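## Task

Pick up the small foam block on the desk and set it on the counter that sits behind the shelving. The stacked cartons must not be moved; other objects may be shifted if they are in the way. Only if the stacks cut off every route to the counter, place the foam block on top of the coffee table instead. The coffee table must be standing upright at the end, the robot must not fall or finish tilted, and the block must stay in place without the robot supporting it.

## Robot and tools

Robot: a simulated Hello Robot Stretch 3 with a single arm. It has a two-wheel base (0.33 m long, 0.34 m wide), a lift riding a vertical mast, and a telescoping arm that sticks out to the robot's RIGHT side. The arm cannot reach forward; to move the gripper forward or back you drive the base. Turning in place pivots about the point midway between the drive wheels, 0.05 m behind the front edge. With the arm pulled in and the wrist folded, the wrist extends up to 0.06 m beyond the right side and a spin sweeps a 0.28 m radius; an unfolded level wrist reaches outside that circle. Occasionally a loose object gets nudged by something outside your control.

Frames: the base frame has its origin on the floor between the drive wheels, x forward, y to the left, z up. hand_pose is reported in this frame, at the point where closed fingertips meet; with all wrist joints at zero its x axis is up, y points back along the arm toward the mast, z points to the rear. Fingertips are round pads 0.04 m wide and sit slightly nearer the wrist when fully open. The odometry frame is where the base frame was when the scene began.

Tool execute_actions: argument actions is a list holding exactly one action (or empty, which only returns state and images). cameras optionally lists head_camera, nav_camera, wrist_camera or all; omitted/null/["all"] gives all, [] gives none. An action may have base, joints, or both, plus optional contact_limits; its motions begin together and may finish at different times. base takes one command only: {"translate_m": d}, a straight drive of d metres relative to the current position (forward positive, -1 to 1), or {"rotate_rad": d}, a turn in place relative to the current heading (counter-clockwise/left positive, -3.2 to 3.2). No sideways motion. joints is a single object keyed by joint name, each value an absolute target: lift_m 0 to 1.1 (arm height on mast); arm_m 0 to 0.52 (extension); wrist_yaw_rad -1.345 to 4.42 (0 along the arm, positive toward the front, 3.0 folded over the base); wrist_pitch_rad -1.57 to 0.451 (0 level, negative tips fingers down); wrist_roll_rad -2.911 to 2.911 (0 fingers side by side); gripper_m -0.089 to 0.179 (larger is wider; the real fingertip gap is about 0.007 less when nearly shut and 0.025 less when wide, zero below 0.007); head_pan_rad -3.953 to 1.73 (0 forward, positive left, -1.57 looks along the arm); head_tilt_rad -1.53 to 0.419 (negative looks down). Done tolerances: lift and arm ±0.004, yaw and roll ±0.02, pitch ±0.05, gripper ±0.004, head ±0.02. A joint or the base you omit may keep driving toward an earlier target without this showing in the status. Unknown keys or out-of-range values get the call rejected and nothing moves. contact_limits accepts only arm_m: a motor_effort percentage (1 to 100) at which the arm motion halts (negative sense when retracting); smaller is gentler, too small stops instantly, and it also caps holding force until the next action. If a result reports a stop, any later execute_actions, wait or finished_scene in the same reply is skipped.

Tool wait: seconds 0 to 10; commands nothing and returns state and images. zoom_image: camera plus region [x0, y0, x1, y1] in pixels of that camera's most recent full image, top-left origin, at most 504 by 504. finished_scene: scene is the number of the current scene; ends it irreversibly once the last command has been held, and its result tells whether the task succeeded and gives the next task. Replying without any tool call ends everything.

Result lines: base_status and joint_status describe how each motion ended. done for the base means the wheels rotated as commanded even if slipping. off_target means it stopped short and may still push. After contact_stop, time_out or torque_fault the old target is dropped; the arm or lift goes slack after a contact_stop until commanded again (a slack lift may sink under load, keep pressing, or be pushed up by closing fingers on a surface). Base, wrist and head never contact-stop; they keep pushing. Wrist servos overloaded for several seconds shut off for 10 s (torque_fault). on_its_own covers uncommanded behaviour; held at shows the held target, not the position. motor_effort is percent of maximum, positive toward higher values, peak in brackets; readings carry fixed and random error. Positive wheel effort drives forward. lidar_m: 12 ranges from the base origin, 30 degree sectors, first straight ahead then counter-clockwise (4th left, 7th behind, 10th right), plane 0.17 m above the floor, 0.15 to 12 m, "-" for nothing; misses glass, thin legs, tabletops, and parts near the mast or body when the lift is low. wrist_depth_mm (45 to 1000) and head_depth_mm (280 to 4000, image sideways) are 7x7 grids of median depth from the top left. base_odometry counts wheel turns; heading -3.142 to 3.142, left positive; turned_by_wheels and turned_by_imu give turn since last result; base_tilt gives forward and right lean in degrees, with a fixed bias of up to about 4.

Cameras: head_camera and nav_camera move with the head pan and tilt; wrist_camera rides on the gripper. Intrinsics: head_camera pinhole 896x504, fovy 41.032, fx=fy 673.432, cx 447.949, cy 251.18; nav_camera fisheye 672x504, f 327.985, cx 336.766, cy 253.532; wrist_camera pinhole 644x364, fovy 56.838, f 336.333, cx 322.709, cy 181.457.

Speed: the base is fast (0.30 m/s, 1.9 rad/s) only when stowed: lift_m under 0.30, arm_m under 0.03, wrist_yaw_rad above 2.54; else 0.10 m/s and 0.63 rad/s.

Gripping: command gripper_m below the object width to hold (lower squeezes harder, but a stall guard eases off, so heavy or slick items can slip; resend a different value to re-squeeze). To let go, open at least 0.02 beyond where the pads met the object. Neither reading nor status proves a grasp; check images.

Cautions: fold or unfold the wrist only with lift_m 0.32 to 0.95, wrist_pitch_rad -0.4 and roll near 0; once folded the lift may go down to 0.25. With yaw below -0.4 keep pitch at -0.5 or lower. Pushing with the arm on something solid with the gripper higher than about 0.45 m can tip the robot before contact stop; higher contact limits and repeated pushes worsen this. Driving while holding or hooking something fixed, or catching furniture, especially reversing, can tip it: reverse the last move in small steps, free the gripper, and lower lift_m near 0.2 if still leaning. Avoid drops, slips, slams, hard hits and strong shoves.

Each tool is called after ">>>" as name(argument=value, ...), one argument or row to a line, values as JSON.

## Session

>>> execute_actions(
  actions=[],
)

Scene clock: 0.00 s.
base_odometry: x=+0.000 y=+0.000 heading=+0.000 (m, m, rad; odometry frame)
turned_by_wheels: +0.000 (rad since the last result)
turned_by_imu: +0.000 (rad since the last result)
base_tilt: forward=-1.7 right=-0.8 (deg)
lidar_m: 1.85 1.36 1.11 1.11 1.27 1.69 1.87 1.16 1.07 1.50 1.50 1.87
head_depth_mm: 1735 1722 1742 1728 1751 1743 1741 / 1795 1811 1784 1801 1810 1815 1812 / 1825 1835 1856 1849 1872 1863 1868 / 1878 1893 1905 1889 1905 1912 1900 / 1927 1937 1944 1954 1964 1965 1958 / 1973 1986 2013 2014 2028 2021 2007 / 2058 2067 2064 2045 2059 2032 2024
base_status: not commanded
joint_positions: lift_m=+0.343 arm_m=+0.002 wrist_yaw_rad=+3.024 wrist_pitch_rad=-0.353 wrist_roll_rad=+0.003 gripper_m=+0.037 head_pan_rad=-0.010 head_tilt_rad=-0.013
joint_status: not commanded
motor_effort: left_wheel=+1 right_wheel=+0 lift_m=+42 arm_m=-1 wrist_yaw_rad=+0 wrist_pitch_rad=+8 wrist_roll_rad=+0 gripper_m=+1 head_pan_rad=+1 head_tilt_rad=+2 (%)
hand_pose: x=+0.0059 y=+0.0834 z=+0.3704 quat_wxyz=(+0.165, +0.703, +0.083, +0.687) (m; base frame)
wrist_depth_mm: - - - - - - - / - - - - - - - / - - - - - - - / 906 869 928 914 936 916 926 / 724 728 - 735 754 739 741 / 592 602 - 603 628 618 614 / 519 514 - 538 508 519 520
pictures: head_camera (sideways: a quarter turn clockwise sets it upright), nav_camera (sideways: a quarter turn counterclockwise sets it upright), wrist_camera
Images, in order (width x height): head_camera 896x504, nav_camera 672x504, wrist_camera 644x364.

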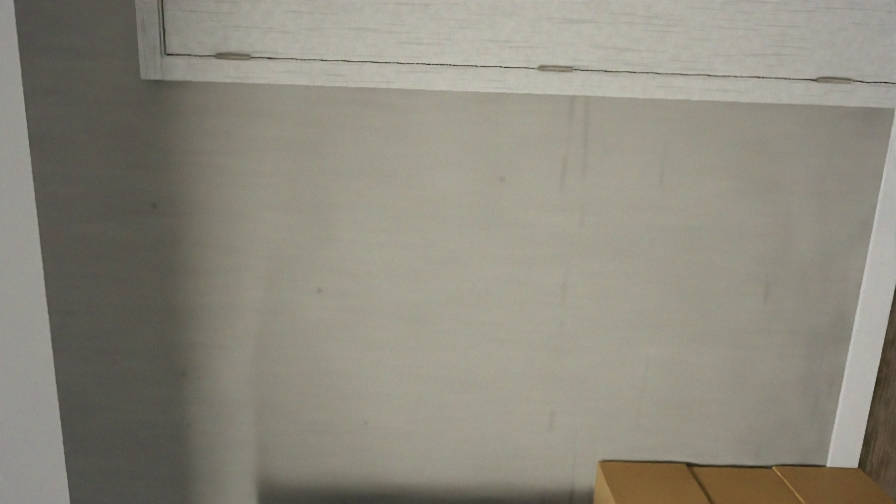

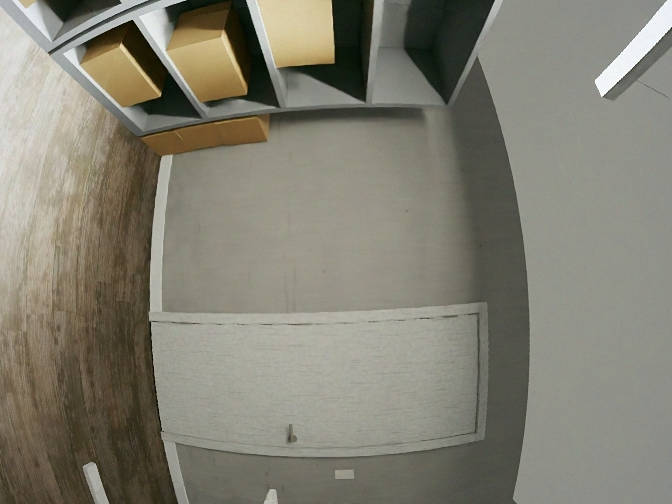

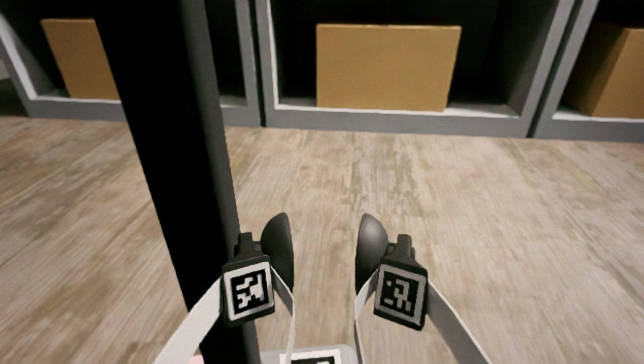

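>>> execute_actions(
  actions=[
    {"joints":{"head_pan_rad":1.5,"head_tilt_rad":-0.5}},
  ],
  cameras=["nav_camera"],
)

>>> execute_actions(
  actions=[
    {"joints":{"head_pan_rad":-1.3}},
  ],
  cameras=["nav_camera"],
)

>>> execute_actions(
  actions=[
    {"joints":{"head_pan_rad":-2.6}},
  ],
  cameras=["nav_camera"],
)

>>> execute_actions(
  actions=[
    {"joints":{"head_pan_rad":-3.7}},
  ],
  cameras=["nav_camera","head_camera"],
)

Scene clock: 1.67 s.
base_odometry: x=+0.000 y=+0.000 heading=+0.000 (m, m, rad; odometry frame)
turned_by_wheels: +0.000 (rad since the last result)
turned_by_imu: +0.000 (rad since the last result)
base_tilt: forward=-1.7 right=-0.7 (deg)
lidar_m: 1.86 1.37 1.11 1.11 1.28 1.69 1.86 1.16 1.07 1.50 1.50 1.87
head_depth_mm: 1243 973 1043 1556 1346 1463 1333 / 1274 991 1065 1602 1378 1469 1322 / 1285 1003 1083 1602 1410 1481 1327 / 1215 1051 1300 1529 1695 1532 1314 / 967 1051 1132 1272 1388 1554 1324 / 1363 1452 1633 1558 1706 1599 1321 / 1386 1188 1339 1388 1537 1583 1322
base_status: not commanded
joint_positions: lift_m=+0.343 arm_m=+0.002 wrist_yaw_rad=+3.024 wrist_pitch_rad=-0.353 wrist_roll_rad=+0.003 gripper_m=+0.037 head_pan_rad=+1.493 head_tilt_rad=-0.494
joint_status: all done
motor_effort: left_wheel=+0(1) right_wheel=+0(0) lift_m=+42(42) arm_m=-1(1) wrist_yaw_rad=+0(0) wrist_pitch_rad=+8(8) wrist_roll_rad=+0(0) gripper_m=-1(1) head_pan_rad=+5(39) head_tilt_rad=-4(35) (%)
hand_pose: x=+0.0059 y=+0.0834 z=+0.3704 quat_wxyz=(+0.165, +0.703, +0.083, +0.687) (m; base frame)
wrist_depth_mm: - - - - - - - / - - - - - - - / - - - - - - - / 912 904 908 882 917 921 898 / 719 726 - 745 744 723 738 / 600 597 - 599 629 600 611 / 522 521 - 526 511 520 532
pictures: nav_camera (sideways: a quarter turn counterclockwise sets it upright)
Images, in order (width x height): nav_camera 672x504.

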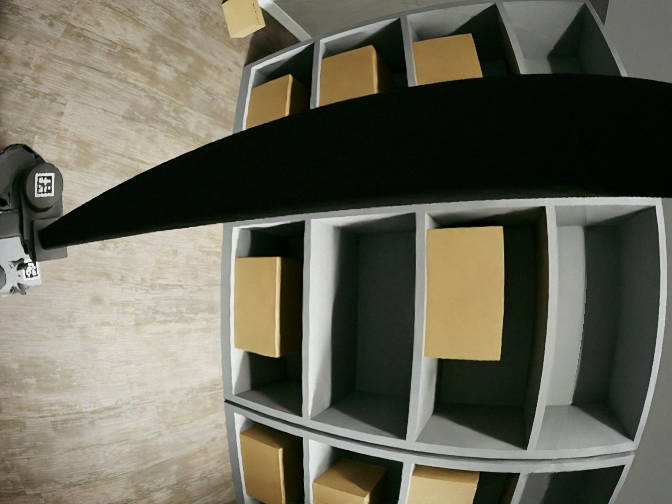

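Scene clock: 3.57 s.
base_odometry: x=+0.000 y=+0.000 heading=+0.000 (m, m, rad; odometry frame)
turned_by_wheels: +0.000 (rad since the last result)
turned_by_imu: +0.000 (rad since the last result)
base_tilt: forward=-1.7 right=-0.7 (deg)
lidar_m: 1.85 1.37 1.11 1.11 1.27 1.69 1.87 1.16 1.07 1.50 1.49 1.87
head_depth_mm: 1277 1359 1135 867 1749 1604 1332 / 1335 1455 1133 1678 1842 1613 1330 / 1404 1543 1128 1827 1942 1601 1329 / 1489 1626 1126 1951 2000 1607 1323 / 1589 1695 1121 2118 2018 1592 1321 / 1692 1815 1214 1719 1839 1588 1322 / 1796 1970 1336 2429 2004 1602 1311
base_status: not commanded
joint_positions: lift_m=+0.343 arm_m=+0.002 wrist_yaw_rad=+3.024 wrist_pitch_rad=-0.353 wrist_roll_rad=+0.003 gripper_m=+0.037 head_pan_rad=-1.293 head_tilt_rad=-0.494
joint_status: all done
motor_effort: left_wheel=+1(1) right_wheel=+0(0) lift_m=+42(42) arm_m=-1(1) wrist_yaw_rad=-1(0) wrist_pitch_rad=+8(8) wrist_roll_rad=+0(0) gripper_m=-1(0) head_pan_rad=-3(38) head_tilt_rad=-4(4) (%)
hand_pose: x=+0.0059 y=+0.0834 z=+0.3704 quat_wxyz=(+0.165, +0.703, +0.083, +0.687) (m; base frame)
wrist_depth_mm: - - - - - - - / - - - - - - - / - - - - - - - / 884 901 895 907 896 892 890 / 714 733 - 733 756 741 728 / 592 601 - 610 620 615 604 / 525 516 - 537 499 521 523
pictures: nav_camera (sideways: a quarter turn counterclockwise sets it upright)
Images, in order (width x height): nav_camera 672x504.

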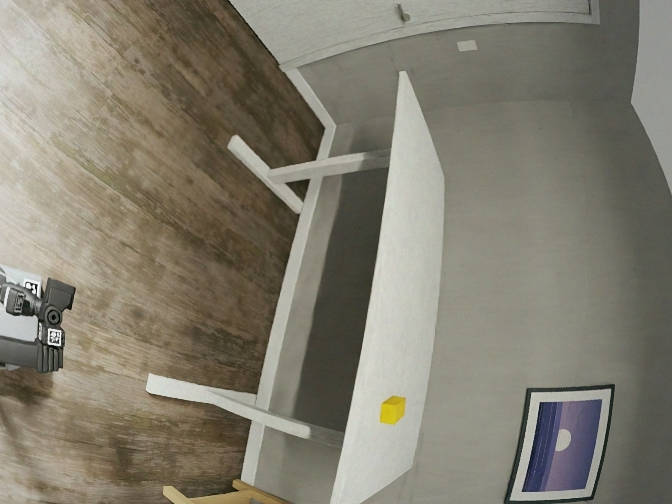

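Scene clock: 4.80 s.
base_odometry: x=+0.000 y=+0.000 heading=+0.000 (m, m, rad; odometry frame)
turned_by_wheels: +0.000 (rad since the last result)
turned_by_imu: +0.000 (rad since the last result)
base_tilt: forward=-1.8 right=-0.7 (deg)
lidar_m: 1.85 1.36 1.12 1.11 1.27 1.69 1.87 1.16 1.07 1.50 1.50 1.88
head_depth_mm: 1799 1921 2037 2198 2012 1615 1330 / 1952 2087 2273 2045 2026 1602 1329 / 1916 2151 2329 1868 1948 1603 1332 / 1787 1946 2110 1781 1808 1596 1320 / 1633 1775 1913 1778 1479 1560 1330 / 1508 1612 1758 1777 1851 1603 1304 / 1396 1492 1621 1724 1836 1595 1321
base_status: not commanded
joint_positions: lift_m=+0.343 arm_m=+0.002 wrist_yaw_rad=+3.024 wrist_pitch_rad=-0.353 wrist_roll_rad=+0.003 gripper_m=+0.037 head_pan_rad=-2.593 head_tilt_rad=-0.494
joint_status: all done
motor_effort: left_wheel=+1(1) right_wheel=+0(0) lift_m=+41(42) arm_m=-1(2) wrist_yaw_rad=+0(1) wrist_pitch_rad=+8(8) wrist_roll_rad=+0(1) gripper_m=+0(1) head_pan_rad=-2(39) head_tilt_rad=-4(3) (%)
hand_pose: x=+0.0059 y=+0.0834 z=+0.3704 quat_wxyz=(+0.165, +0.703, +0.083, +0.687) (m; base frame)
wrist_depth_mm: - - - - - - - / - - - - - - - / - - - - - - - / 896 891 898 909 932 888 891 / 712 730 - 713 767 740 743 / 603 593 - 605 627 608 614 / 517 523 - 534 511 524 519
pictures: nav_camera (sideways: a quarter turn counterclockwise sets it upright)
Images, in order (width x height): nav_camera 672x504.

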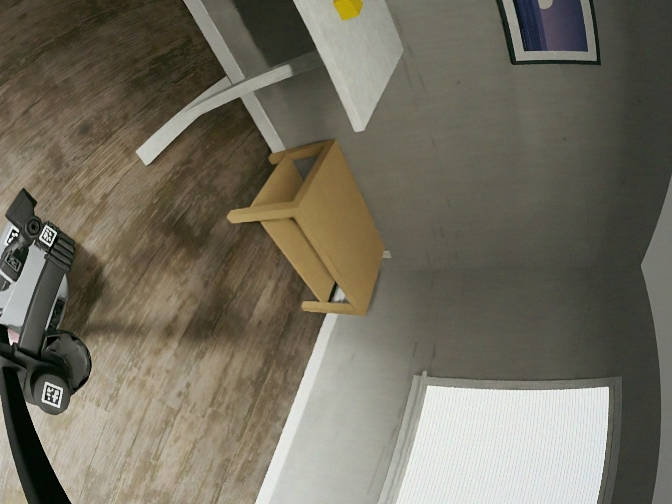

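Scene clock: 5.93 s.
base_odometry: x=+0.000 y=+0.000 heading=+0.000 (m, m, rad; odometry frame)
turned_by_wheels: +0.000 (rad since the last result)
turned_by_imu: +0.000 (rad since the last result)
base_tilt: forward=-1.7 right=-0.7 (deg)
lidar_m: 1.85 1.37 1.11 1.11 1.27 1.68 1.87 1.16 1.07 1.50 1.50 1.87
head_depth_mm: 1815 1997 2217 2404 2022 1594 1331 / 1761 1923 2098 2341 1966 1593 1326 / 1712 1879 2045 2262 2014 1599 1322 / 1681 1837 1959 2213 2023 1587 1323 / 1623 1760 1915 2125 2036 1596 1324 / 1574 1698 1850 2034 2025 1585 1323 / 1550 1650 1813 1990 2029 1597 1316
base_status: not commanded
joint_positions: lift_m=+0.343 arm_m=+0.002 wrist_yaw_rad=+3.024 wrist_pitch_rad=-0.353 wrist_roll_rad=+0.003 gripper_m=+0.037 head_pan_rad=-3.693 head_tilt_rad=-0.494
joint_status: all done
motor_effort: left_wheel=+1(1) right_wheel=+0(0) lift_m=+41(42) arm_m=-1(0) wrist_yaw_rad=+0(1) wrist_pitch_rad=+8(8) wrist_roll_rad=+1(1) gripper_m=+0(1) head_pan_rad=-4(38) head_tilt_rad=-3(4) (%)
hand_pose: x=+0.0059 y=+0.0834 z=+0.3704 quat_wxyz=(+0.165, +0.703, +0.083, +0.687) (m; base frame)
wrist_depth_mm: - - - - - - - / - - - - - - - / - - - - - - - / 878 883 914 878 903 894 920 / 714 743 - 716 751 736 750 / 605 594 - 605 625 611 621 / 515 529 - 528 497 528 522
pictures: head_camera (sideways: a quarter turn clockwise sets it upright), nav_camera (sideways: a quarter turn counterclockwise sets it upright)
Images, in order (width x height): head_camera 896x504, nav_camera 672x504.

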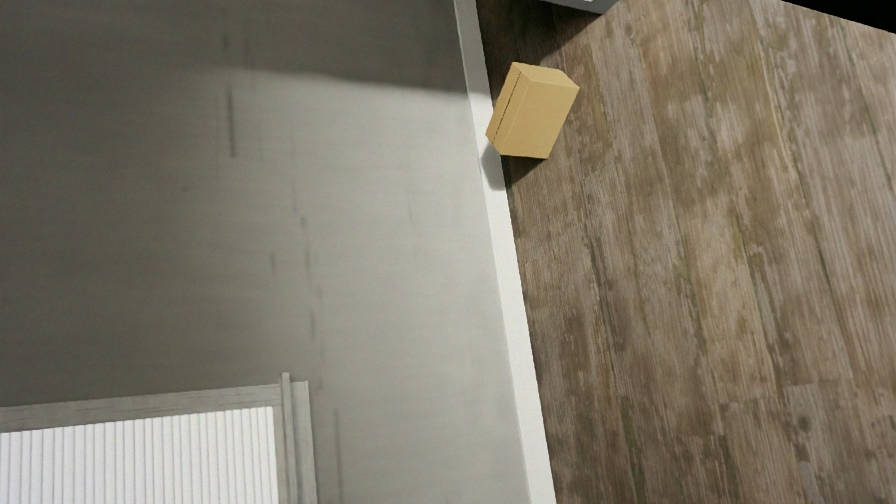

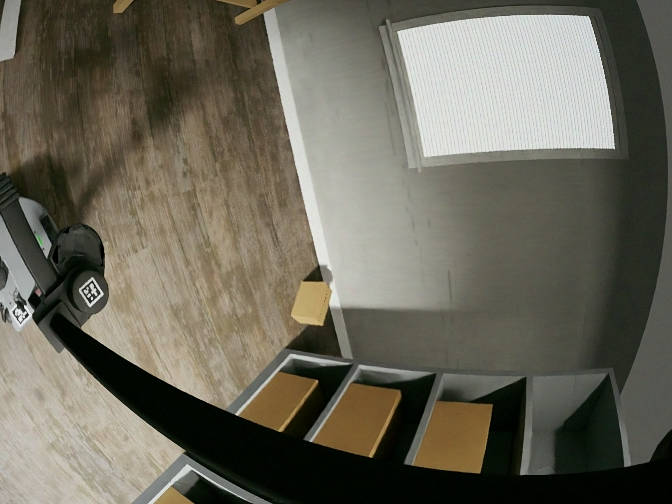

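>>> execute_actions(
  actions=[
    {"base":{"rotate_rad":-0.25},"joints":{"head_pan_rad":-1.57,"head_tilt_rad":-0.4,"lift_m":0.9,"wrist_pitch_rad":-0.4}},
  ],
  cameras=["nav_camera","head_camera"],
)

Scene clock: 12.03 s.
base_odometry: x=+0.000 y=+0.000 heading=-0.250 (m, m, rad; odometry frame)
turned_by_wheels: -0.250 (rad since the last result)
turned_by_imu: -0.250 (rad since the last result)
base_tilt: forward=-1.8 right=-0.7 (deg)
lidar_m: 1.85 1.85 1.23 1.11 1.13 1.50 1.87 1.80 1.16 1.07 1.54 1.50
head_depth_mm: 1263 1366 1480 946 1756 1752 1454 / 1265 1371 1436 889 1740 1742 1413 / 1256 1373 1432 886 1681 1580 1375 / 1267 1384 1427 881 1744 1736 1407 / 1276 1367 1444 881 1738 1732 1413 / 1287 1369 1429 873 1756 1740 1402 / 1282 1375 1436 871 1754 1732 1398
base_status: done
joint_positions: lift_m=+0.900 arm_m=+0.002 wrist_yaw_rad=+3.024 wrist_pitch_rad=-0.415 wrist_roll_rad=+0.003 gripper_m=+0.037 head_pan_rad=-1.577 head_tilt_rad=-0.408
joint_status: all done
motor_effort: left_wheel=+5(9) right_wheel=-2(4) lift_m=+50(52) arm_m=-1(1) wrist_yaw_rad=+0(0) wrist_pitch_rad=+8(8) wrist_roll_rad=+0(0) gripper_m=-1(0) head_pan_rad=+5(40) head_tilt_rad=+5(13) (%)
hand_pose: x=+0.0051 y=+0.0761 z=+0.9130 quat_wxyz=(+0.187, +0.700, +0.105, +0.681) (m; base frame)
wrist_depth_mm: - - - - - - - / - - - - - - - / - - - - - - - / - - - - - - - / - - - - - - - / - - - - - - - / - - - - - - -
pictures: head_camera (sideways: a quarter turn clockwise sets it upright), nav_camera (sideways: a quarter turn counterclockwise sets it upright)
Images, in order (width x height): head_camera 896x504, nav_camera 672x504.

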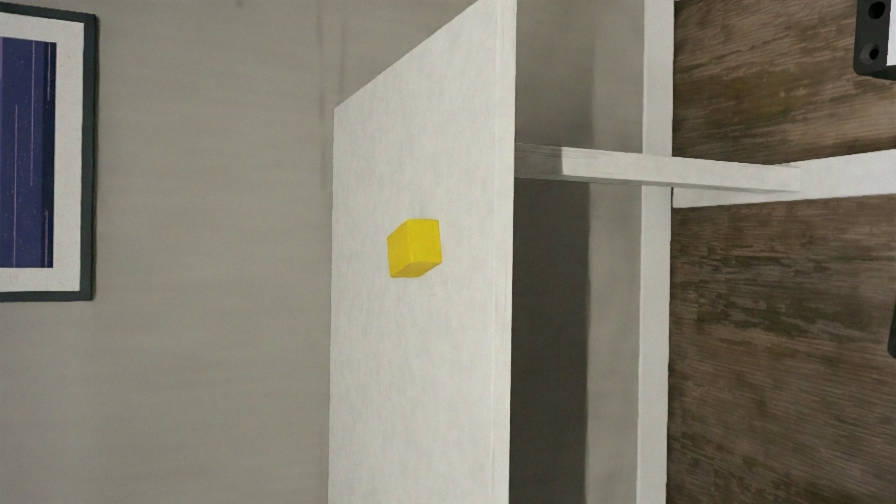

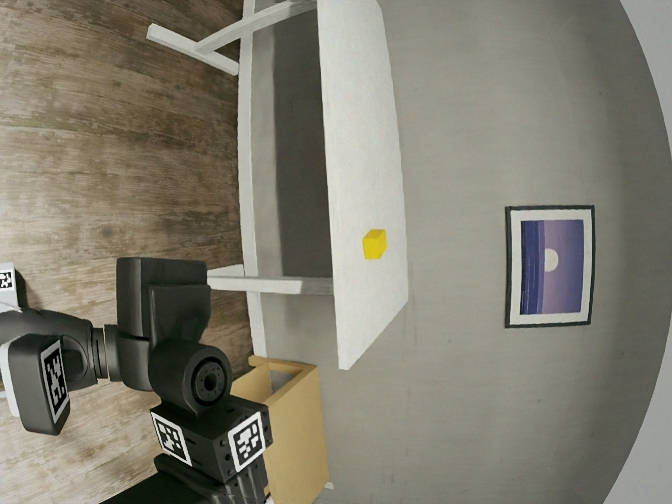

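>>> execute_actions(
  actions=[
    {"joints":{"wrist_yaw_rad":0,"lift_m":0.93,"gripper_m":0.17}},
  ],
  cameras=[],
)

>>> execute_actions(
  actions=[
    {"joints":{"wrist_pitch_rad":-0.15,"lift_m":0.95,"arm_m":0.15}},
  ],
)

Scene clock: 15.40 s.
base_odometry: x=+0.000 y=+0.000 heading=-0.250 (m, m, rad; odometry frame)
turned_by_wheels: +0.000 (rad since the last result)
turned_by_imu: +0.000 (rad since the last result)
base_tilt: forward=-1.7 right=-0.7 (deg)
lidar_m: 1.85 1.85 1.23 1.11 1.13 1.50 1.87 1.79 1.16 1.07 1.54 1.49
head_depth_mm: 1269 1370 1473 945 1748 1740 - / 1260 1364 1437 883 1744 1769 1460 / 1259 1362 1422 884 1676 1746 - / 1263 1374 1435 881 1740 1785 1424 / 1283 1378 1440 879 1763 1776 1397 / 1282 1379 1437 873 1741 1726 1412 / 1283 1380 1441 871 1747 1730 1400
base_status: not commanded
joint_positions: lift_m=+0.930 arm_m=+0.002 wrist_yaw_rad=+0.002 wrist_pitch_rad=-0.416 wrist_roll_rad=+0.003 gripper_m=+0.170 head_pan_rad=-1.577 head_tilt_rad=-0.408
joint_status: all done
motor_effort: left_wheel=+5(5) right_wheel=-2(2) lift_m=+50(52) arm_m=-1(1) wrist_yaw_rad=-2(2) wrist_pitch_rad=+8(8) wrist_roll_rad=+0(0) gripper_m=+0(84) head_pan_rad=+3(3) head_tilt_rad=+5(5) (%)
hand_pose: x=-0.0211 y=-0.3717 z=+0.9429 quat_wxyz=(+0.691, +0.147, -0.692, -0.146) (m; base frame)
wrist_depth_mm: 539 552 559 552 570 - - / - - - - - - - / - - - - - - - / - - - - - - - / - - - - - - - / - - - - - - - / - - - - - - -
pictures: none
No camera images: the call's "cameras" was empty. Leave "cameras" out to get every camera's image.

Scene clock: 17.73 s.
base_odometry: x=+0.000 y=+0.000 heading=-0.250 (m, m, rad; odometry frame)
turned_by_wheels: +0.000 (rad since the last result)
turned_by_imu: +0.000 (rad since the last result)
base_tilt: forward=-1.7 right=-0.8 (deg)
lidar_m: 1.85 1.86 1.23 1.11 1.12 1.50 1.87 1.81 1.16 1.07 1.54 1.49
head_depth_mm: 1263 1368 1468 1537 - - 1395 / 1260 1375 1438 946 - - 1413 / 1267 1366 1428 943 - - 1376 / 1265 1371 1428 879 1738 1734 1409 / 1277 1367 1423 880 1773 1724 1400 / 1278 1371 1433 872 1741 1722 1404 / 1286 1380 1442 868 1751 1728 1406
base_status: not commanded
joint_positions: lift_m=+0.950 arm_m=+0.150 wrist_yaw_rad=+0.001 wrist_pitch_rad=-0.171 wrist_roll_rad=+0.003 gripper_m=+0.170 head_pan_rad=-1.577 head_tilt_rad=-0.408
joint_status: all done
motor_effort: left_wheel=+4(5) right_wheel=-2(2) lift_m=+49(50) arm_m=+4(6) wrist_yaw_rad=+0(1) wrist_pitch_rad=+11(12) wrist_roll_rad=+0(0) gripper_m=+0(1) head_pan_rad=+3(3) head_tilt_rad=+4(5) (%)
hand_pose: x=-0.0213 y=-0.5429 z=+1.0210 quat_wxyz=(+0.704, +0.061, -0.705, -0.061) (m; base frame)
wrist_depth_mm: 977 930 - - - - - / - - - - - - - / 687 705 722 720 702 - - / 430 427 427 430 436 520 - / - 357 - 820 - - - / - - - - - - - / - - - - - - 876
pictures: head_camera (sideways: a quarter turn clockwise sets it upright), nav_camera (sideways: a quarter turn counterclockwise sets it upright), wrist_camera
Images, in order (width x height): head_camera 896x504, nav_camera 672x504, wrist_camera 644x364.

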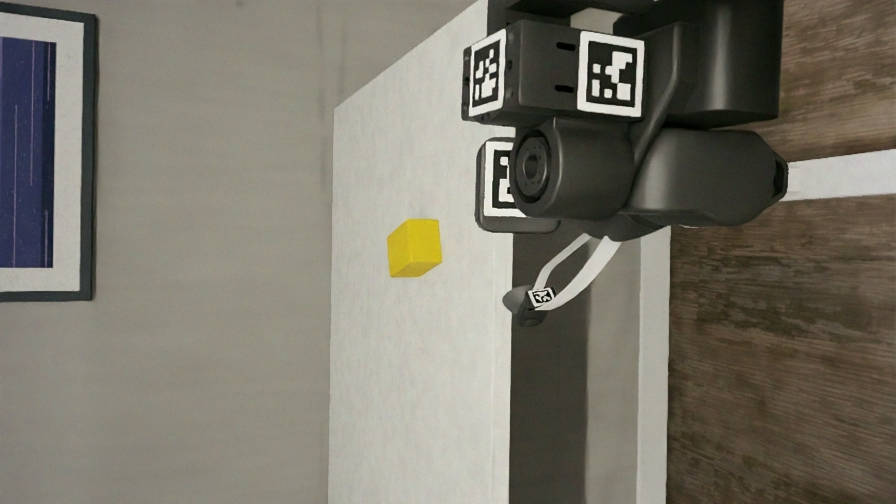

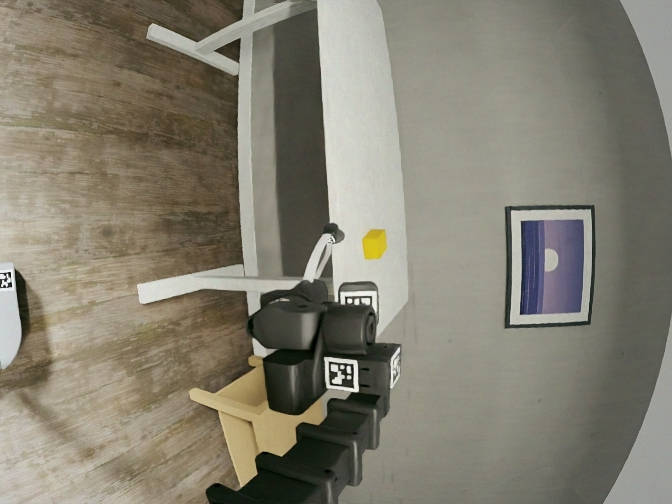

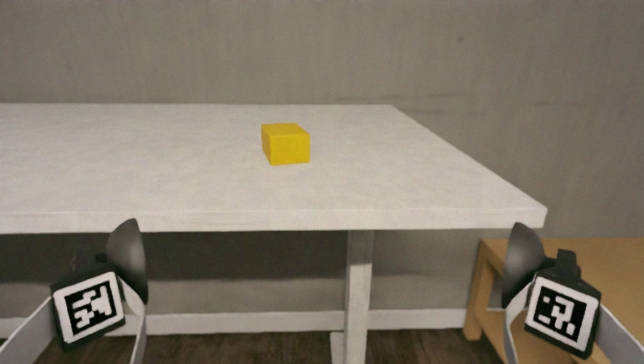

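>>> execute_actions(
  actions=[
    {"base":{"translate_m":0.05},"joints":{"arm_m":0.40}},
  ],
  cameras=["wrist_camera","head_camera"],
)

Scene clock: 20.93 s.
base_odometry: x=+0.048 y=-0.012 heading=-0.250 (m, m, rad; odometry frame)
turned_by_wheels: +0.000 (rad since the last result)
turned_by_imu: +0.000 (rad since the last result)
base_tilt: forward=-1.7 right=-0.7 (deg)
lidar_m: 1.81 1.81 1.20 1.11 1.20 1.50 1.92 1.85 1.19 1.07 1.50 1.46
head_depth_mm: 1251 1375 1463 - 1767 1736 1417 / 1259 1364 1444 774 1690 1691 1403 / 1251 1365 1445 - 1721 1639 1400 / 1260 1365 1425 829 1730 1724 1410 / 1278 1374 1429 875 1749 1739 1405 / 1288 1370 1434 875 1753 1736 1401 / 1276 1376 1432 872 1759 1720 1395
base_status: done
joint_positions: lift_m=+0.950 arm_m=+0.400 wrist_yaw_rad=+0.000 wrist_pitch_rad=-0.171 wrist_roll_rad=+0.003 gripper_m=+0.170 head_pan_rad=-1.577 head_tilt_rad=-0.408
joint_status: all done
motor_effort: left_wheel=+4(11) right_wheel=-2(3) lift_m=+49(49) arm_m=+5(6) wrist_yaw_rad=-1(1) wrist_pitch_rad=+10(11) wrist_roll_rad=+0(0) gripper_m=+0(1) head_pan_rad=+4(4) head_tilt_rad=+5(4) (%)
hand_pose: x=-0.0214 y=-0.7929 z=+1.0211 quat_wxyz=(+0.704, +0.061, -0.705, -0.061) (m; base frame)
wrist_depth_mm: 758 763 762 766 799 772 795 / 805 823 813 835 819 826 846 / 705 692 688 719 720 847 875 / 425 427 423 400 436 439 956 / 305 321 307 258 309 311 312 / 248 238 240 240 242 241 249 / - 196 196 197 197 194 191
pictures: head_camera (sideways: a quarter turn clockwise sets it upright), wrist_camera
Images, in order (width x height): head_camera 896x504, wrist_camera 644x364.

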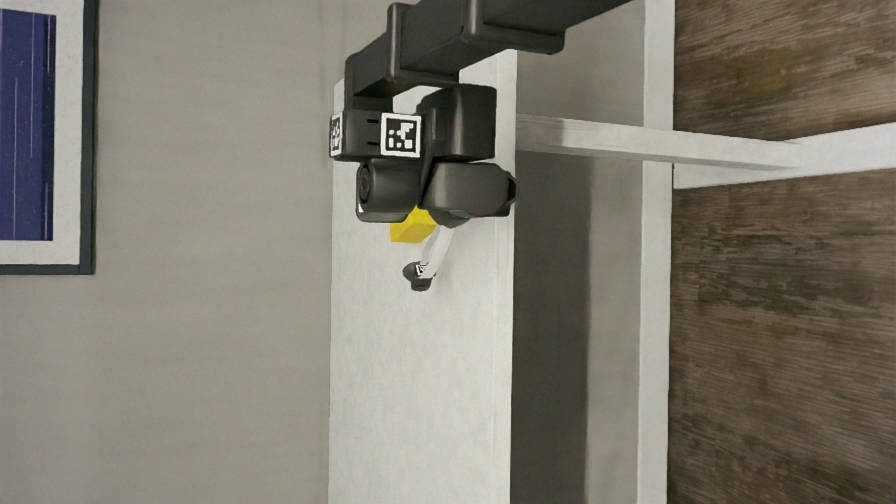

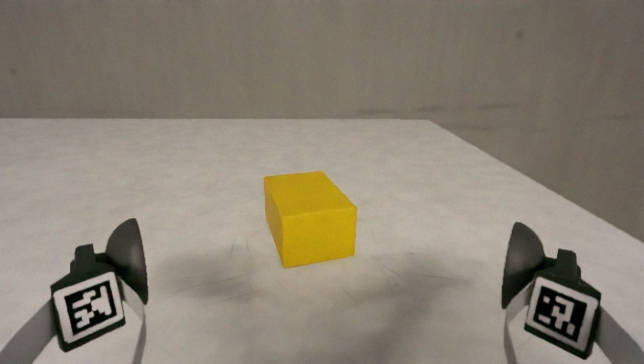

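>>> execute_actions(
  actions=[
    {"joints":{"arm_m":0.515,"lift_m":0.915,"wrist_yaw_rad":0.06}},
  ],
  cameras=["wrist_camera"],
)

Scene clock: 23.40 s.
base_odometry: x=+0.048 y=-0.012 heading=-0.250 (m, m, rad; odometry frame)
turned_by_wheels: +0.000 (rad since the last result)
turned_by_imu: +0.000 (rad since the last result)
base_tilt: forward=-1.8 right=-0.7 (deg)
lidar_m: 1.81 1.81 1.21 1.11 1.20 1.50 1.91 1.85 1.19 1.07 1.50 1.46
head_depth_mm: 1249 1373 1465 983 - 1742 1416 / 1263 1362 1438 786 1711 1682 1419 / 1256 1364 1433 - 1714 1631 1407 / 1260 1373 1424 827 1733 1748 1412 / 1279 1364 1432 873 1748 1731 1410 / 1281 1377 1426 875 1739 1735 1402 / 1277 1375 1440 872 1734 1722 1401
base_status: not commanded
joint_positions: lift_m=+0.915 arm_m=+0.515 wrist_yaw_rad=+0.059 wrist_pitch_rad=-0.171 wrist_roll_rad=+0.003 gripper_m=+0.170 head_pan_rad=-1.577 head_tilt_rad=-0.408
joint_status: all done
motor_effort: left_wheel=+4(4) right_wheel=-2(2) lift_m=+33(43) arm_m=+4(5) wrist_yaw_rad=+1(2) wrist_pitch_rad=+10(10) wrist_roll_rad=+0(0) gripper_m=+1(1) head_pan_rad=+2(3) head_tilt_rad=+4(5) (%)
hand_pose: x=-0.0068 y=-0.9075 z=+0.9866 quat_wxyz=(+0.705, +0.081, -0.703, -0.040) (m; base frame)
wrist_depth_mm: 682 683 668 680 675 665 656 / 712 717 720 721 719 716 716 / 541 535 548 549 560 727 742 / 326 329 332 333 335 339 338 / 237 251 238 151 228 244 243 / 193 187 187 130 172 189 194 / - 152 153 141 149 151 150
pictures: wrist_camera
Images, in order (width x height): wrist_camera 644x364.

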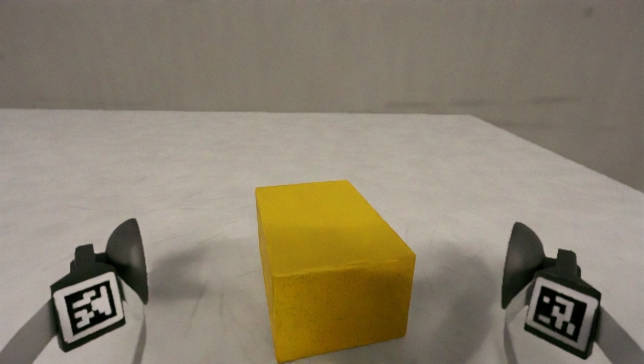

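>>> execute_actions(
  actions=[
    {"joints":{"gripper_m":0.035}},
  ],
  cameras=["wrist_camera"],
)

>>> execute_actions(
  actions=[
    {"joints":{"lift_m":0.945}},
  ],
  cameras=["wrist_camera"],
)

Scene clock: 25.53 s.
base_odometry: x=+0.048 y=-0.012 heading=-0.250 (m, m, rad; odometry frame)
turned_by_wheels: +0.000 (rad since the last result)
turned_by_imu: +0.000 (rad since the last result)
base_tilt: forward=-1.8 right=-0.7 (deg)
lidar_m: 1.80 1.81 1.21 1.11 1.20 1.50 1.91 1.84 1.19 1.07 1.51 1.45
head_depth_mm: 1250 1364 1474 984 - 1732 1413 / 1254 1366 1443 787 1711 1678 1414 / 1254 1360 1439 - 1719 1633 1413 / 1258 1370 1439 830 1740 1725 1409 / 1283 1367 1435 874 1729 1733 1399 / 1277 1381 1423 872 1722 1741 1399 / 1277 1378 1426 869 1752 1731 1397
base_status: not commanded
joint_positions: lift_m=+0.915 arm_m=+0.515 wrist_yaw_rad=+0.059 wrist_pitch_rad=-0.171 wrist_roll_rad=+0.003 gripper_m=+0.036 head_pan_rad=-1.577 head_tilt_rad=-0.408
joint_status: all done
motor_effort: left_wheel=+4(4) right_wheel=-2(2) lift_m=+33(33) arm_m=+5(5) wrist_yaw_rad=+0(0) wrist_pitch_rad=+10(10) wrist_roll_rad=+0(0) gripper_m=-12(87) head_pan_rad=+4(3) head_tilt_rad=+4(4) (%)
hand_pose: x=-0.0068 y=-0.9075 z=+0.9866 quat_wxyz=(+0.705, +0.081, -0.703, -0.040) (m; base frame)
wrist_depth_mm: 687 675 673 670 669 656 669 / 733 723 718 702 711 682 692 / 534 542 540 552 557 700 725 / 331 330 332 335 337 338 344 / 236 237 225 151 241 240 244 / 185 187 129 132 138 189 189 / 152 152 147 142 149 154 155
pictures: wrist_camera
Images, in order (width x height): wrist_camera 644x364.

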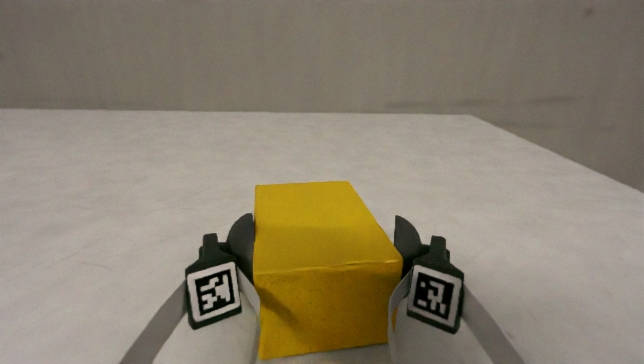

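Scene clock: 26.60 s.
base_odometry: x=+0.048 y=-0.012 heading=-0.250 (m, m, rad; odometry frame)
turned_by_wheels: +0.000 (rad since the last result)
turned_by_imu: +0.000 (rad since the last result)
base_tilt: forward=-1.7 right=-0.7 (deg)
lidar_m: 1.80 1.82 1.20 1.11 1.20 1.50 1.91 1.85 1.19 1.07 1.50 1.46
head_depth_mm: 1255 1358 1477 - 1756 1738 1415 / 1257 1360 1444 835 1694 1687 1411 / 1257 1373 1444 785 1713 1626 1392 / 1261 1370 1420 865 1740 1729 1413 / 1278 1382 1430 873 1756 1746 1403 / 1281 1374 1420 878 1742 1736 1398 / 1284 1365 1434 872 1743 1700 1402
base_status: not commanded
joint_positions: lift_m=+0.945 arm_m=+0.515 wrist_yaw_rad=+0.059 wrist_pitch_rad=-0.171 wrist_roll_rad=+0.003 gripper_m=+0.036 head_pan_rad=-1.577 head_tilt_rad=-0.408
joint_status: all done
motor_effort: left_wheel=+4(4) right_wheel=-2(2) lift_m=+50(52) arm_m=+5(6) wrist_yaw_rad=+1(1) wrist_pitch_rad=+11(11) wrist_roll_rad=+1(0) gripper_m=-12(12) head_pan_rad=+4(5) head_tilt_rad=+4(5) (%)
hand_pose: x=-0.0068 y=-0.9075 z=+1.0161 quat_wxyz=(+0.705, +0.081, -0.703, -0.040) (m; base frame)
wrist_depth_mm: 682 687 680 683 670 664 667 / 709 729 710 720 704 700 678 / 671 682 692 690 690 730 730 / 407 408 408 411 416 422 765 / 296 292 280 151 297 298 301 / 230 231 128 132 138 233 233 / 188 189 182 141 183 191 191
pictures: wrist_camera
Images, in order (width x height): wrist_camera 644x364.

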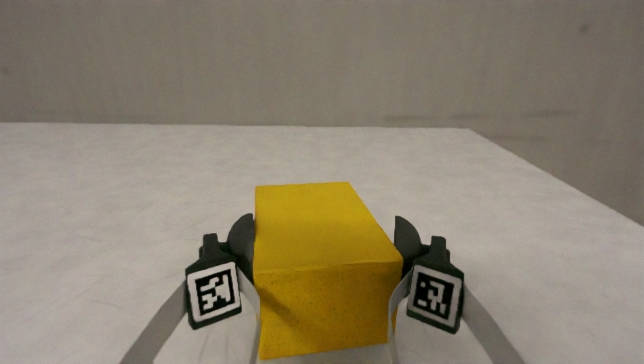

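>>> execute_actions(
  actions=[
    {"base":{"translate_m":-0.5},"joints":{"arm_m":0.0,"gripper_m":0.025,"head_pan_rad":1.5,"head_tilt_rad":-0.6}},
  ],
  cameras=[],
)

>>> execute_actions(
  actions=[
    {"base":{"translate_m":-0.6},"joints":{"lift_m":0.29,"wrist_pitch_rad":-0.4,"wrist_yaw_rad":2.7}},
  ],
)

Scene clock: 33.07 s.
base_odometry: x=-0.436 y=+0.111 heading=-0.250 (m, m, rad; odometry frame)
turned_by_wheels: +0.000 (rad since the last result)
turned_by_imu: -0.001 (rad since the last result)
base_tilt: forward=-1.7 right=-0.7 (deg)
lidar_m: 2.30 1.65 1.15 1.07 1.11 1.32 1.42 1.46 1.47 0.98 1.11 1.85
head_depth_mm: 938 1028 1619 1482 1492 1468 1249 / 936 1020 1614 1487 1502 1471 1251 / 973 1042 1581 1351 1644 1471 1246 / 1022 1046 1160 1292 1588 1481 1253 / 1282 1235 1571 1411 1696 1470 1252 / 1234 1043 1495 1305 1463 1474 1245 / 915 991 1218 1215 - - -
base_status: done
joint_positions: lift_m=+0.945 arm_m=+0.003 wrist_yaw_rad=+0.060 wrist_pitch_rad=-0.172 wrist_roll_rad=+0.003 gripper_m=+0.026 head_pan_rad=+1.493 head_tilt_rad=-0.593
joint_status: all done
joint sent to its limit — the command would take arm_m past its lower limit, so that joint was sent only as far as its limit.
motor_effort: left_wheel=+5(6) right_wheel=-2(6) lift_m=+50(50) arm_m=-6(7) wrist_yaw_rad=+1(1) wrist_pitch_rad=+11(11) wrist_roll_rad=+0(0) gripper_m=-16(59) head_pan_rad=+4(38) head_tilt_rad=-4(24) (%)
hand_pose: x=-0.0067 y=-0.3954 z=+1.0159 quat_wxyz=(+0.705, +0.082, -0.703, -0.040) (m; base frame)
wrist_depth_mm: - - - - - - - / - - - - - - - / 676 662 790 - - - - / - - - - - - - / - - 931 151 - - - / - - 128 132 136 - - / - - - 140 - - -
pictures: none
No camera images: the call's "cameras" was empty. Leave "cameras" out to get every camera's image.

Scene clock: 40.70 s.
base_odometry: x=-1.018 y=+0.259 heading=-0.249 (m, m, rad; odometry frame)
turned_by_wheels: +0.000 (rad since the last result)
turned_by_imu: -0.003 (rad since the last result)
base_tilt: forward=-1.7 right=-0.7 (deg)
lidar_m: 2.90 1.58 1.11 1.05 0.93 0.87 0.83 0.85 1.11 1.51 1.03 2.10
head_depth_mm: 911 1000 1562 1409 1659 1474 1244 / 909 987 1220 1246 1506 1464 1253 / 900 981 1209 1234 1453 1475 1250 / 897 972 1215 1222 1448 1476 1248 / 1222 1040 1473 1256 1645 1485 1252 / 1216 1121 1218 1256 1641 1473 1243 / 906 2826 2885 2332 1801 1442 1285
base_status: done
joint_positions: lift_m=+0.290 arm_m=+0.002 wrist_yaw_rad=+2.699 wrist_pitch_rad=-0.419 wrist_roll_rad=+0.003 gripper_m=+0.026 head_pan_rad=+1.493 head_tilt_rad=-0.593
joint_status: all done
motor_effort: left_wheel=+5(17) right_wheel=-2(6) lift_m=+33(44) arm_m=-5(5) wrist_yaw_rad=+0(1) wrist_pitch_rad=+10(10) wrist_roll_rad=+1(1) gripper_m=-14(16) head_pan_rad=+3(2) head_tilt_rad=-4(4) (%)
hand_pose: x=+0.0748 y=+0.0552 z=+0.3027 quat_wxyz=(+0.296, +0.708, -0.008, +0.642) (m; base frame)
wrist_depth_mm: - 905 - - - - - / - 980 - - - - - / 922 903 909 931 890 927 918 / 721 712 708 726 720 718 734 / - 584 579 151 596 606 595 / - 504 128 131 136 495 496 / - - - 141 429 439 440
pictures: head_camera (sideways: a quarter turn clockwise sets it upright), nav_camera (sideways: a quarter turn counterclockwise sets it upright), wrist_camera
Images, in order (width x height): head_camera 896x504, nav_camera 672x504, wrist_camera 644x364.

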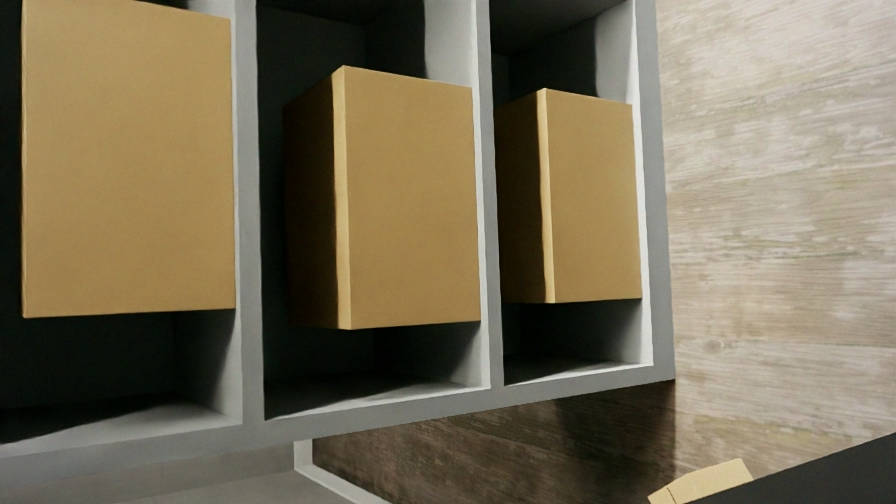

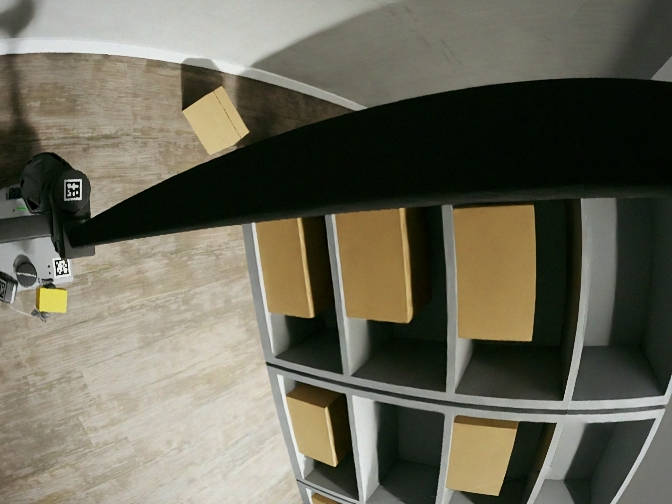

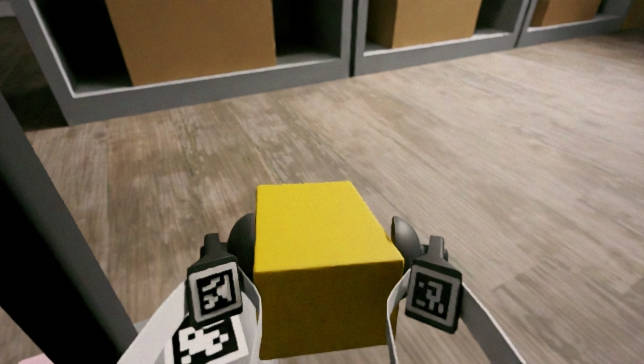

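>>> execute_actions(
  actions=[
    {"base":{"translate_m":-0.48},"joints":{"head_pan_rad":0,"head_tilt_rad":-0.7}},
  ],
  cameras=[],
)

>>> execute_actions(
  actions=[
    {"base":{"rotate_rad":1.63}},
  ],
  cameras=["nav_camera","head_camera"],
)

Scene clock: 49.20 s.
base_odometry: x=-1.483 y=+0.378 heading=-0.249 (m, m, rad; odometry frame)
turned_by_wheels: +0.000 (rad since the last result)
turned_by_imu: -0.003 (rad since the last result)
base_tilt: forward=-1.7 right=-0.7 (deg)
lidar_m: 3.36 1.52 1.12 0.72 0.53 0.37 0.35 0.36 0.47 1.02 1.28 1.76
head_depth_mm: 2979 3291 2622 2011 1626 1376 1197 / 2960 3232 2597 1994 1637 1380 1197 / 2977 3246 2610 2009 1655 1375 1187 / 2937 3287 2591 1983 1615 1378 1197 / 2975 3314 2595 2010 1636 1386 1193 / 2959 3276 2612 2029 1641 1381 1190 / 2899 2998 2604 2024 1639 1386 1195
base_status: done
joint_positions: lift_m=+0.290 arm_m=+0.002 wrist_yaw_rad=+2.699 wrist_pitch_rad=-0.419 wrist_roll_rad=+0.003 gripper_m=+0.026 head_pan_rad=+0.007 head_tilt_rad=-0.692
joint_status: all done
motor_effort: left_wheel=+5(10) right_wheel=-2(6) lift_m=+34(34) arm_m=-6(6) wrist_yaw_rad=+1(1) wrist_pitch_rad=+10(10) wrist_roll_rad=+0(1) gripper_m=-15(15) head_pan_rad=-2(38) head_tilt_rad=-5(19) (%)
hand_pose: x=+0.0748 y=+0.0552 z=+0.3027 quat_wxyz=(+0.296, +0.708, -0.008, +0.642) (m; base frame)
wrist_depth_mm: - - - - - - - / - 781 - - - - - / 871 745 902 898 903 947 881 / 703 736 718 714 712 724 728 / - 590 574 150 593 596 591 / - 513 128 131 136 501 500 / - - - 141 429 437 436
pictures: none
No camera images: the call's "cameras" was empty. Leave "cameras" out to get every camera's image.

Scene clock: 51.43 s.
base_odometry: x=-1.483 y=+0.378 heading=+1.381 (m, m, rad; odometry frame)
turned_by_wheels: +1.630 (rad since the last result)
turned_by_imu: +1.626 (rad since the last result)
base_tilt: forward=-1.7 right=-0.7 (deg)
lidar_m: 0.72 0.50 0.37 0.35 0.36 0.49 1.02 1.28 1.76 3.35 1.52 1.04
head_depth_mm: 1082 1063 1121 1253 1531 1372 1193 / 2704 3047 2488 1675 1548 1372 1191 / 2712 3075 2598 2004 1641 1353 1192 / 2773 3130 2582 2016 1641 1294 1191 / 1947 2012 2100 1900 1646 1392 1198 / 1224 1267 1299 1330 1382 1318 1191 / 897 913 930 950 972 993 1010
base_status: done
joint_positions: lift_m=+0.290 arm_m=+0.003 wrist_yaw_rad=+2.699 wrist_pitch_rad=-0.419 wrist_roll_rad=+0.003 gripper_m=+0.026 head_pan_rad=+0.007 head_tilt_rad=-0.692
joint_status: not commanded
motor_effort: left_wheel=-3(11) right_wheel=+2(8) lift_m=+34(33) arm_m=-6(7) wrist_yaw_rad=+1(0) wrist_pitch_rad=+10(10) wrist_roll_rad=+0(0) gripper_m=-14(15) head_pan_rad=-3(3) head_tilt_rad=-5(5) (%)
hand_pose: x=+0.0748 y=+0.0551 z=+0.3027 quat_wxyz=(+0.296, +0.708, -0.008, +0.642) (m; base frame)
wrist_depth_mm: 302 325 362 403 457 530 614 / 319 352 397 437 503 581 697 / 347 377 425 485 567 677 820 / 379 412 457 500 617 706 718 / - 446 469 151 590 595 581 / - 479 128 131 136 510 497 / - - - 141 420 442 440
pictures: head_camera (sideways: a quarter turn clockwise sets it upright), nav_camera (sideways: a quarter turn counterclockwise sets it upright)
Images, in order (width x height): head_camera 896x504, nav_camera 672x504.

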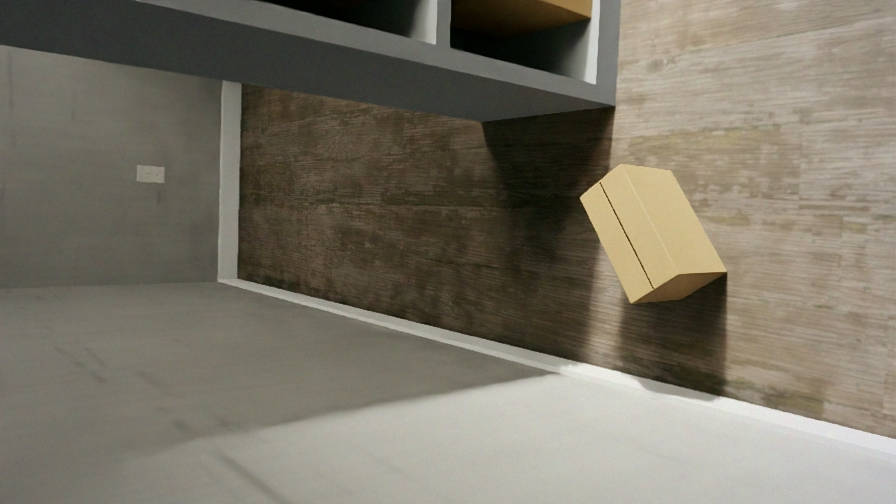

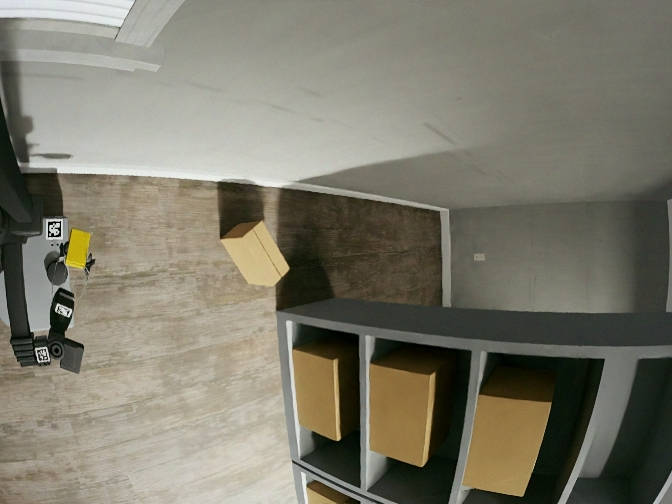

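>>> execute_actions(
  actions=[
    {"base":{"translate_m":0.62},"joints":{"head_tilt_rad":-1.0}},
  ],
  cameras=[],
)

>>> execute_actions(
  actions=[
    {"base":{"translate_m":0.2}},
  ],
  cameras=["nav_camera","head_camera"],
)

Scene clock: 55.37 s.
base_odometry: x=-1.365 y=+0.986 heading=+1.380 (m, m, rad; odometry frame)
turned_by_wheels: +0.000 (rad since the last result)
turned_by_imu: +0.003 (rad since the last result)
base_tilt: forward=-1.7 right=-0.7 (deg)
lidar_m: 0.15 0.51 0.37 0.36 0.37 0.50 1.36 1.80 3.09 1.64 0.61 0.21
head_depth_mm: 2313 2012 1012 975 1019 1193 1099 / 2305 2007 1748 1489 1333 1217 1102 / 2341 2047 1733 1517 1356 1185 1110 / 2336 2023 1740 1529 1358 1221 996 / 1939 1954 1723 1523 1359 1227 1041 / 1237 1272 1306 1350 1326 1210 1108 / 906 924 947 965 985 1009 1028
base_status: done
joint_positions: lift_m=+0.290 arm_m=+0.003 wrist_yaw_rad=+2.699 wrist_pitch_rad=-0.419 wrist_roll_rad=+0.003 gripper_m=+0.026 head_pan_rad=+0.007 head_tilt_rad=-0.988
joint_status: all done
motor_effort: left_wheel=-3(10) right_wheel=+3(7) lift_m=+33(34) arm_m=-6(6) wrist_yaw_rad=+0(0) wrist_pitch_rad=+10(10) wrist_roll_rad=+1(0) gripper_m=-14(15) head_pan_rad=-2(2) head_tilt_rad=-6(33) (%)
hand_pose: x=+0.0748 y=+0.0551 z=+0.3026 quat_wxyz=(+0.296, +0.708, -0.008, +0.642) (m; base frame)
wrist_depth_mm: 309 329 370 409 458 531 627 / 327 355 395 443 512 596 717 / 350 388 433 483 567 671 828 / 384 416 466 495 632 686 729 / - 449 478 151 598 587 600 / - 484 128 131 136 290 504 / - - - 140 249 252 252
pictures: none
No camera images: the call's "cameras" was empty. Leave "cameras" out to get every camera's image.

Scene clock: 57.90 s.
base_odometry: x=-1.328 y=+1.183 heading=+1.380 (m, m, rad; odometry frame)
turned_by_wheels: +0.000 (rad since the last result)
turned_by_imu: +0.001 (rad since the last result)
base_tilt: forward=-1.7 right=-0.8 (deg)
lidar_m: - - 0.37 0.36 0.37 0.50 1.37 1.98 3.22 0.85 0.50 -
head_depth_mm: 2198 2014 1740 978 946 916 1087 / 2209 2009 1725 1518 1323 1196 1104 / 2234 2026 1725 1518 1353 1217 964 / 2263 2047 1733 1526 1350 1227 958 / 1932 1924 1720 1525 1361 1220 1084 / 1234 1271 1317 1358 1319 1211 1116 / 909 931 947 972 991 1017 1025
base_status: done
joint_positions: lift_m=+0.290 arm_m=+0.003 wrist_yaw_rad=+2.699 wrist_pitch_rad=-0.419 wrist_roll_rad=+0.003 gripper_m=+0.026 head_pan_rad=+0.007 head_tilt_rad=-0.989
joint_status: not commanded
motor_effort: left_wheel=-3(11) right_wheel=+3(7) lift_m=+34(34) arm_m=-7(5) wrist_yaw_rad=+1(1) wrist_pitch_rad=+10(10) wrist_roll_rad=+0(0) gripper_m=-15(15) head_pan_rad=-4(2) head_tilt_rad=-6(6) (%)
hand_pose: x=+0.0748 y=+0.0551 z=+0.3026 quat_wxyz=(+0.296, +0.708, -0.008, +0.642) (m; base frame)
wrist_depth_mm: 307 334 369 414 464 532 626 / 328 356 390 444 513 597 713 / 353 380 427 489 575 690 837 / 381 420 471 499 630 694 735 / - 456 485 151 589 591 597 / - 486 128 131 136 504 506 / - - - 140 246 433 438
pictures: head_camera (sideways: a quarter turn clockwise sets it upright), nav_camera (sideways: a quarter turn counterclockwise sets it upright)
Images, in order (width x height): head_camera 896x504, nav_camera 672x504.

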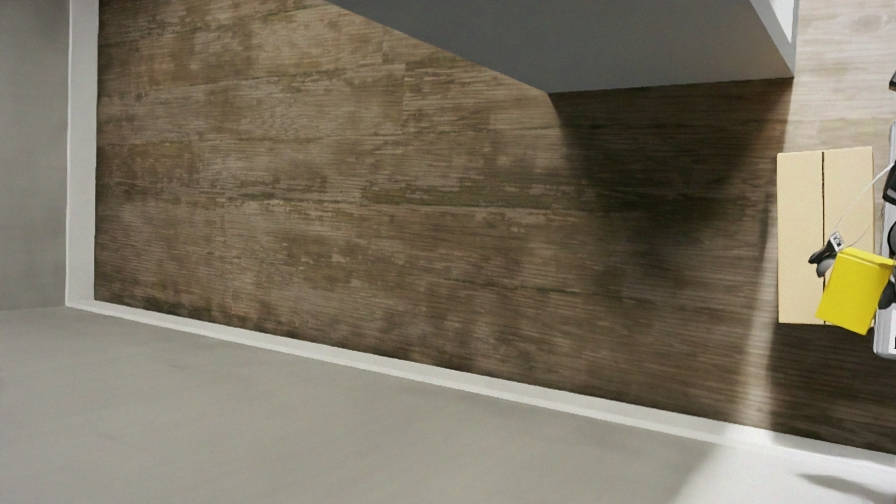

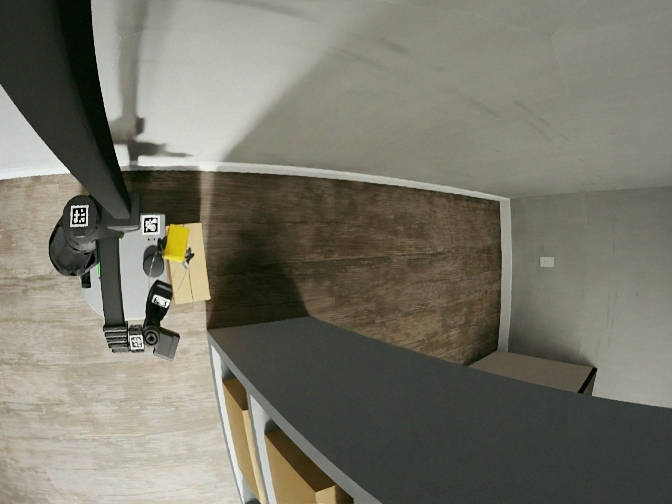

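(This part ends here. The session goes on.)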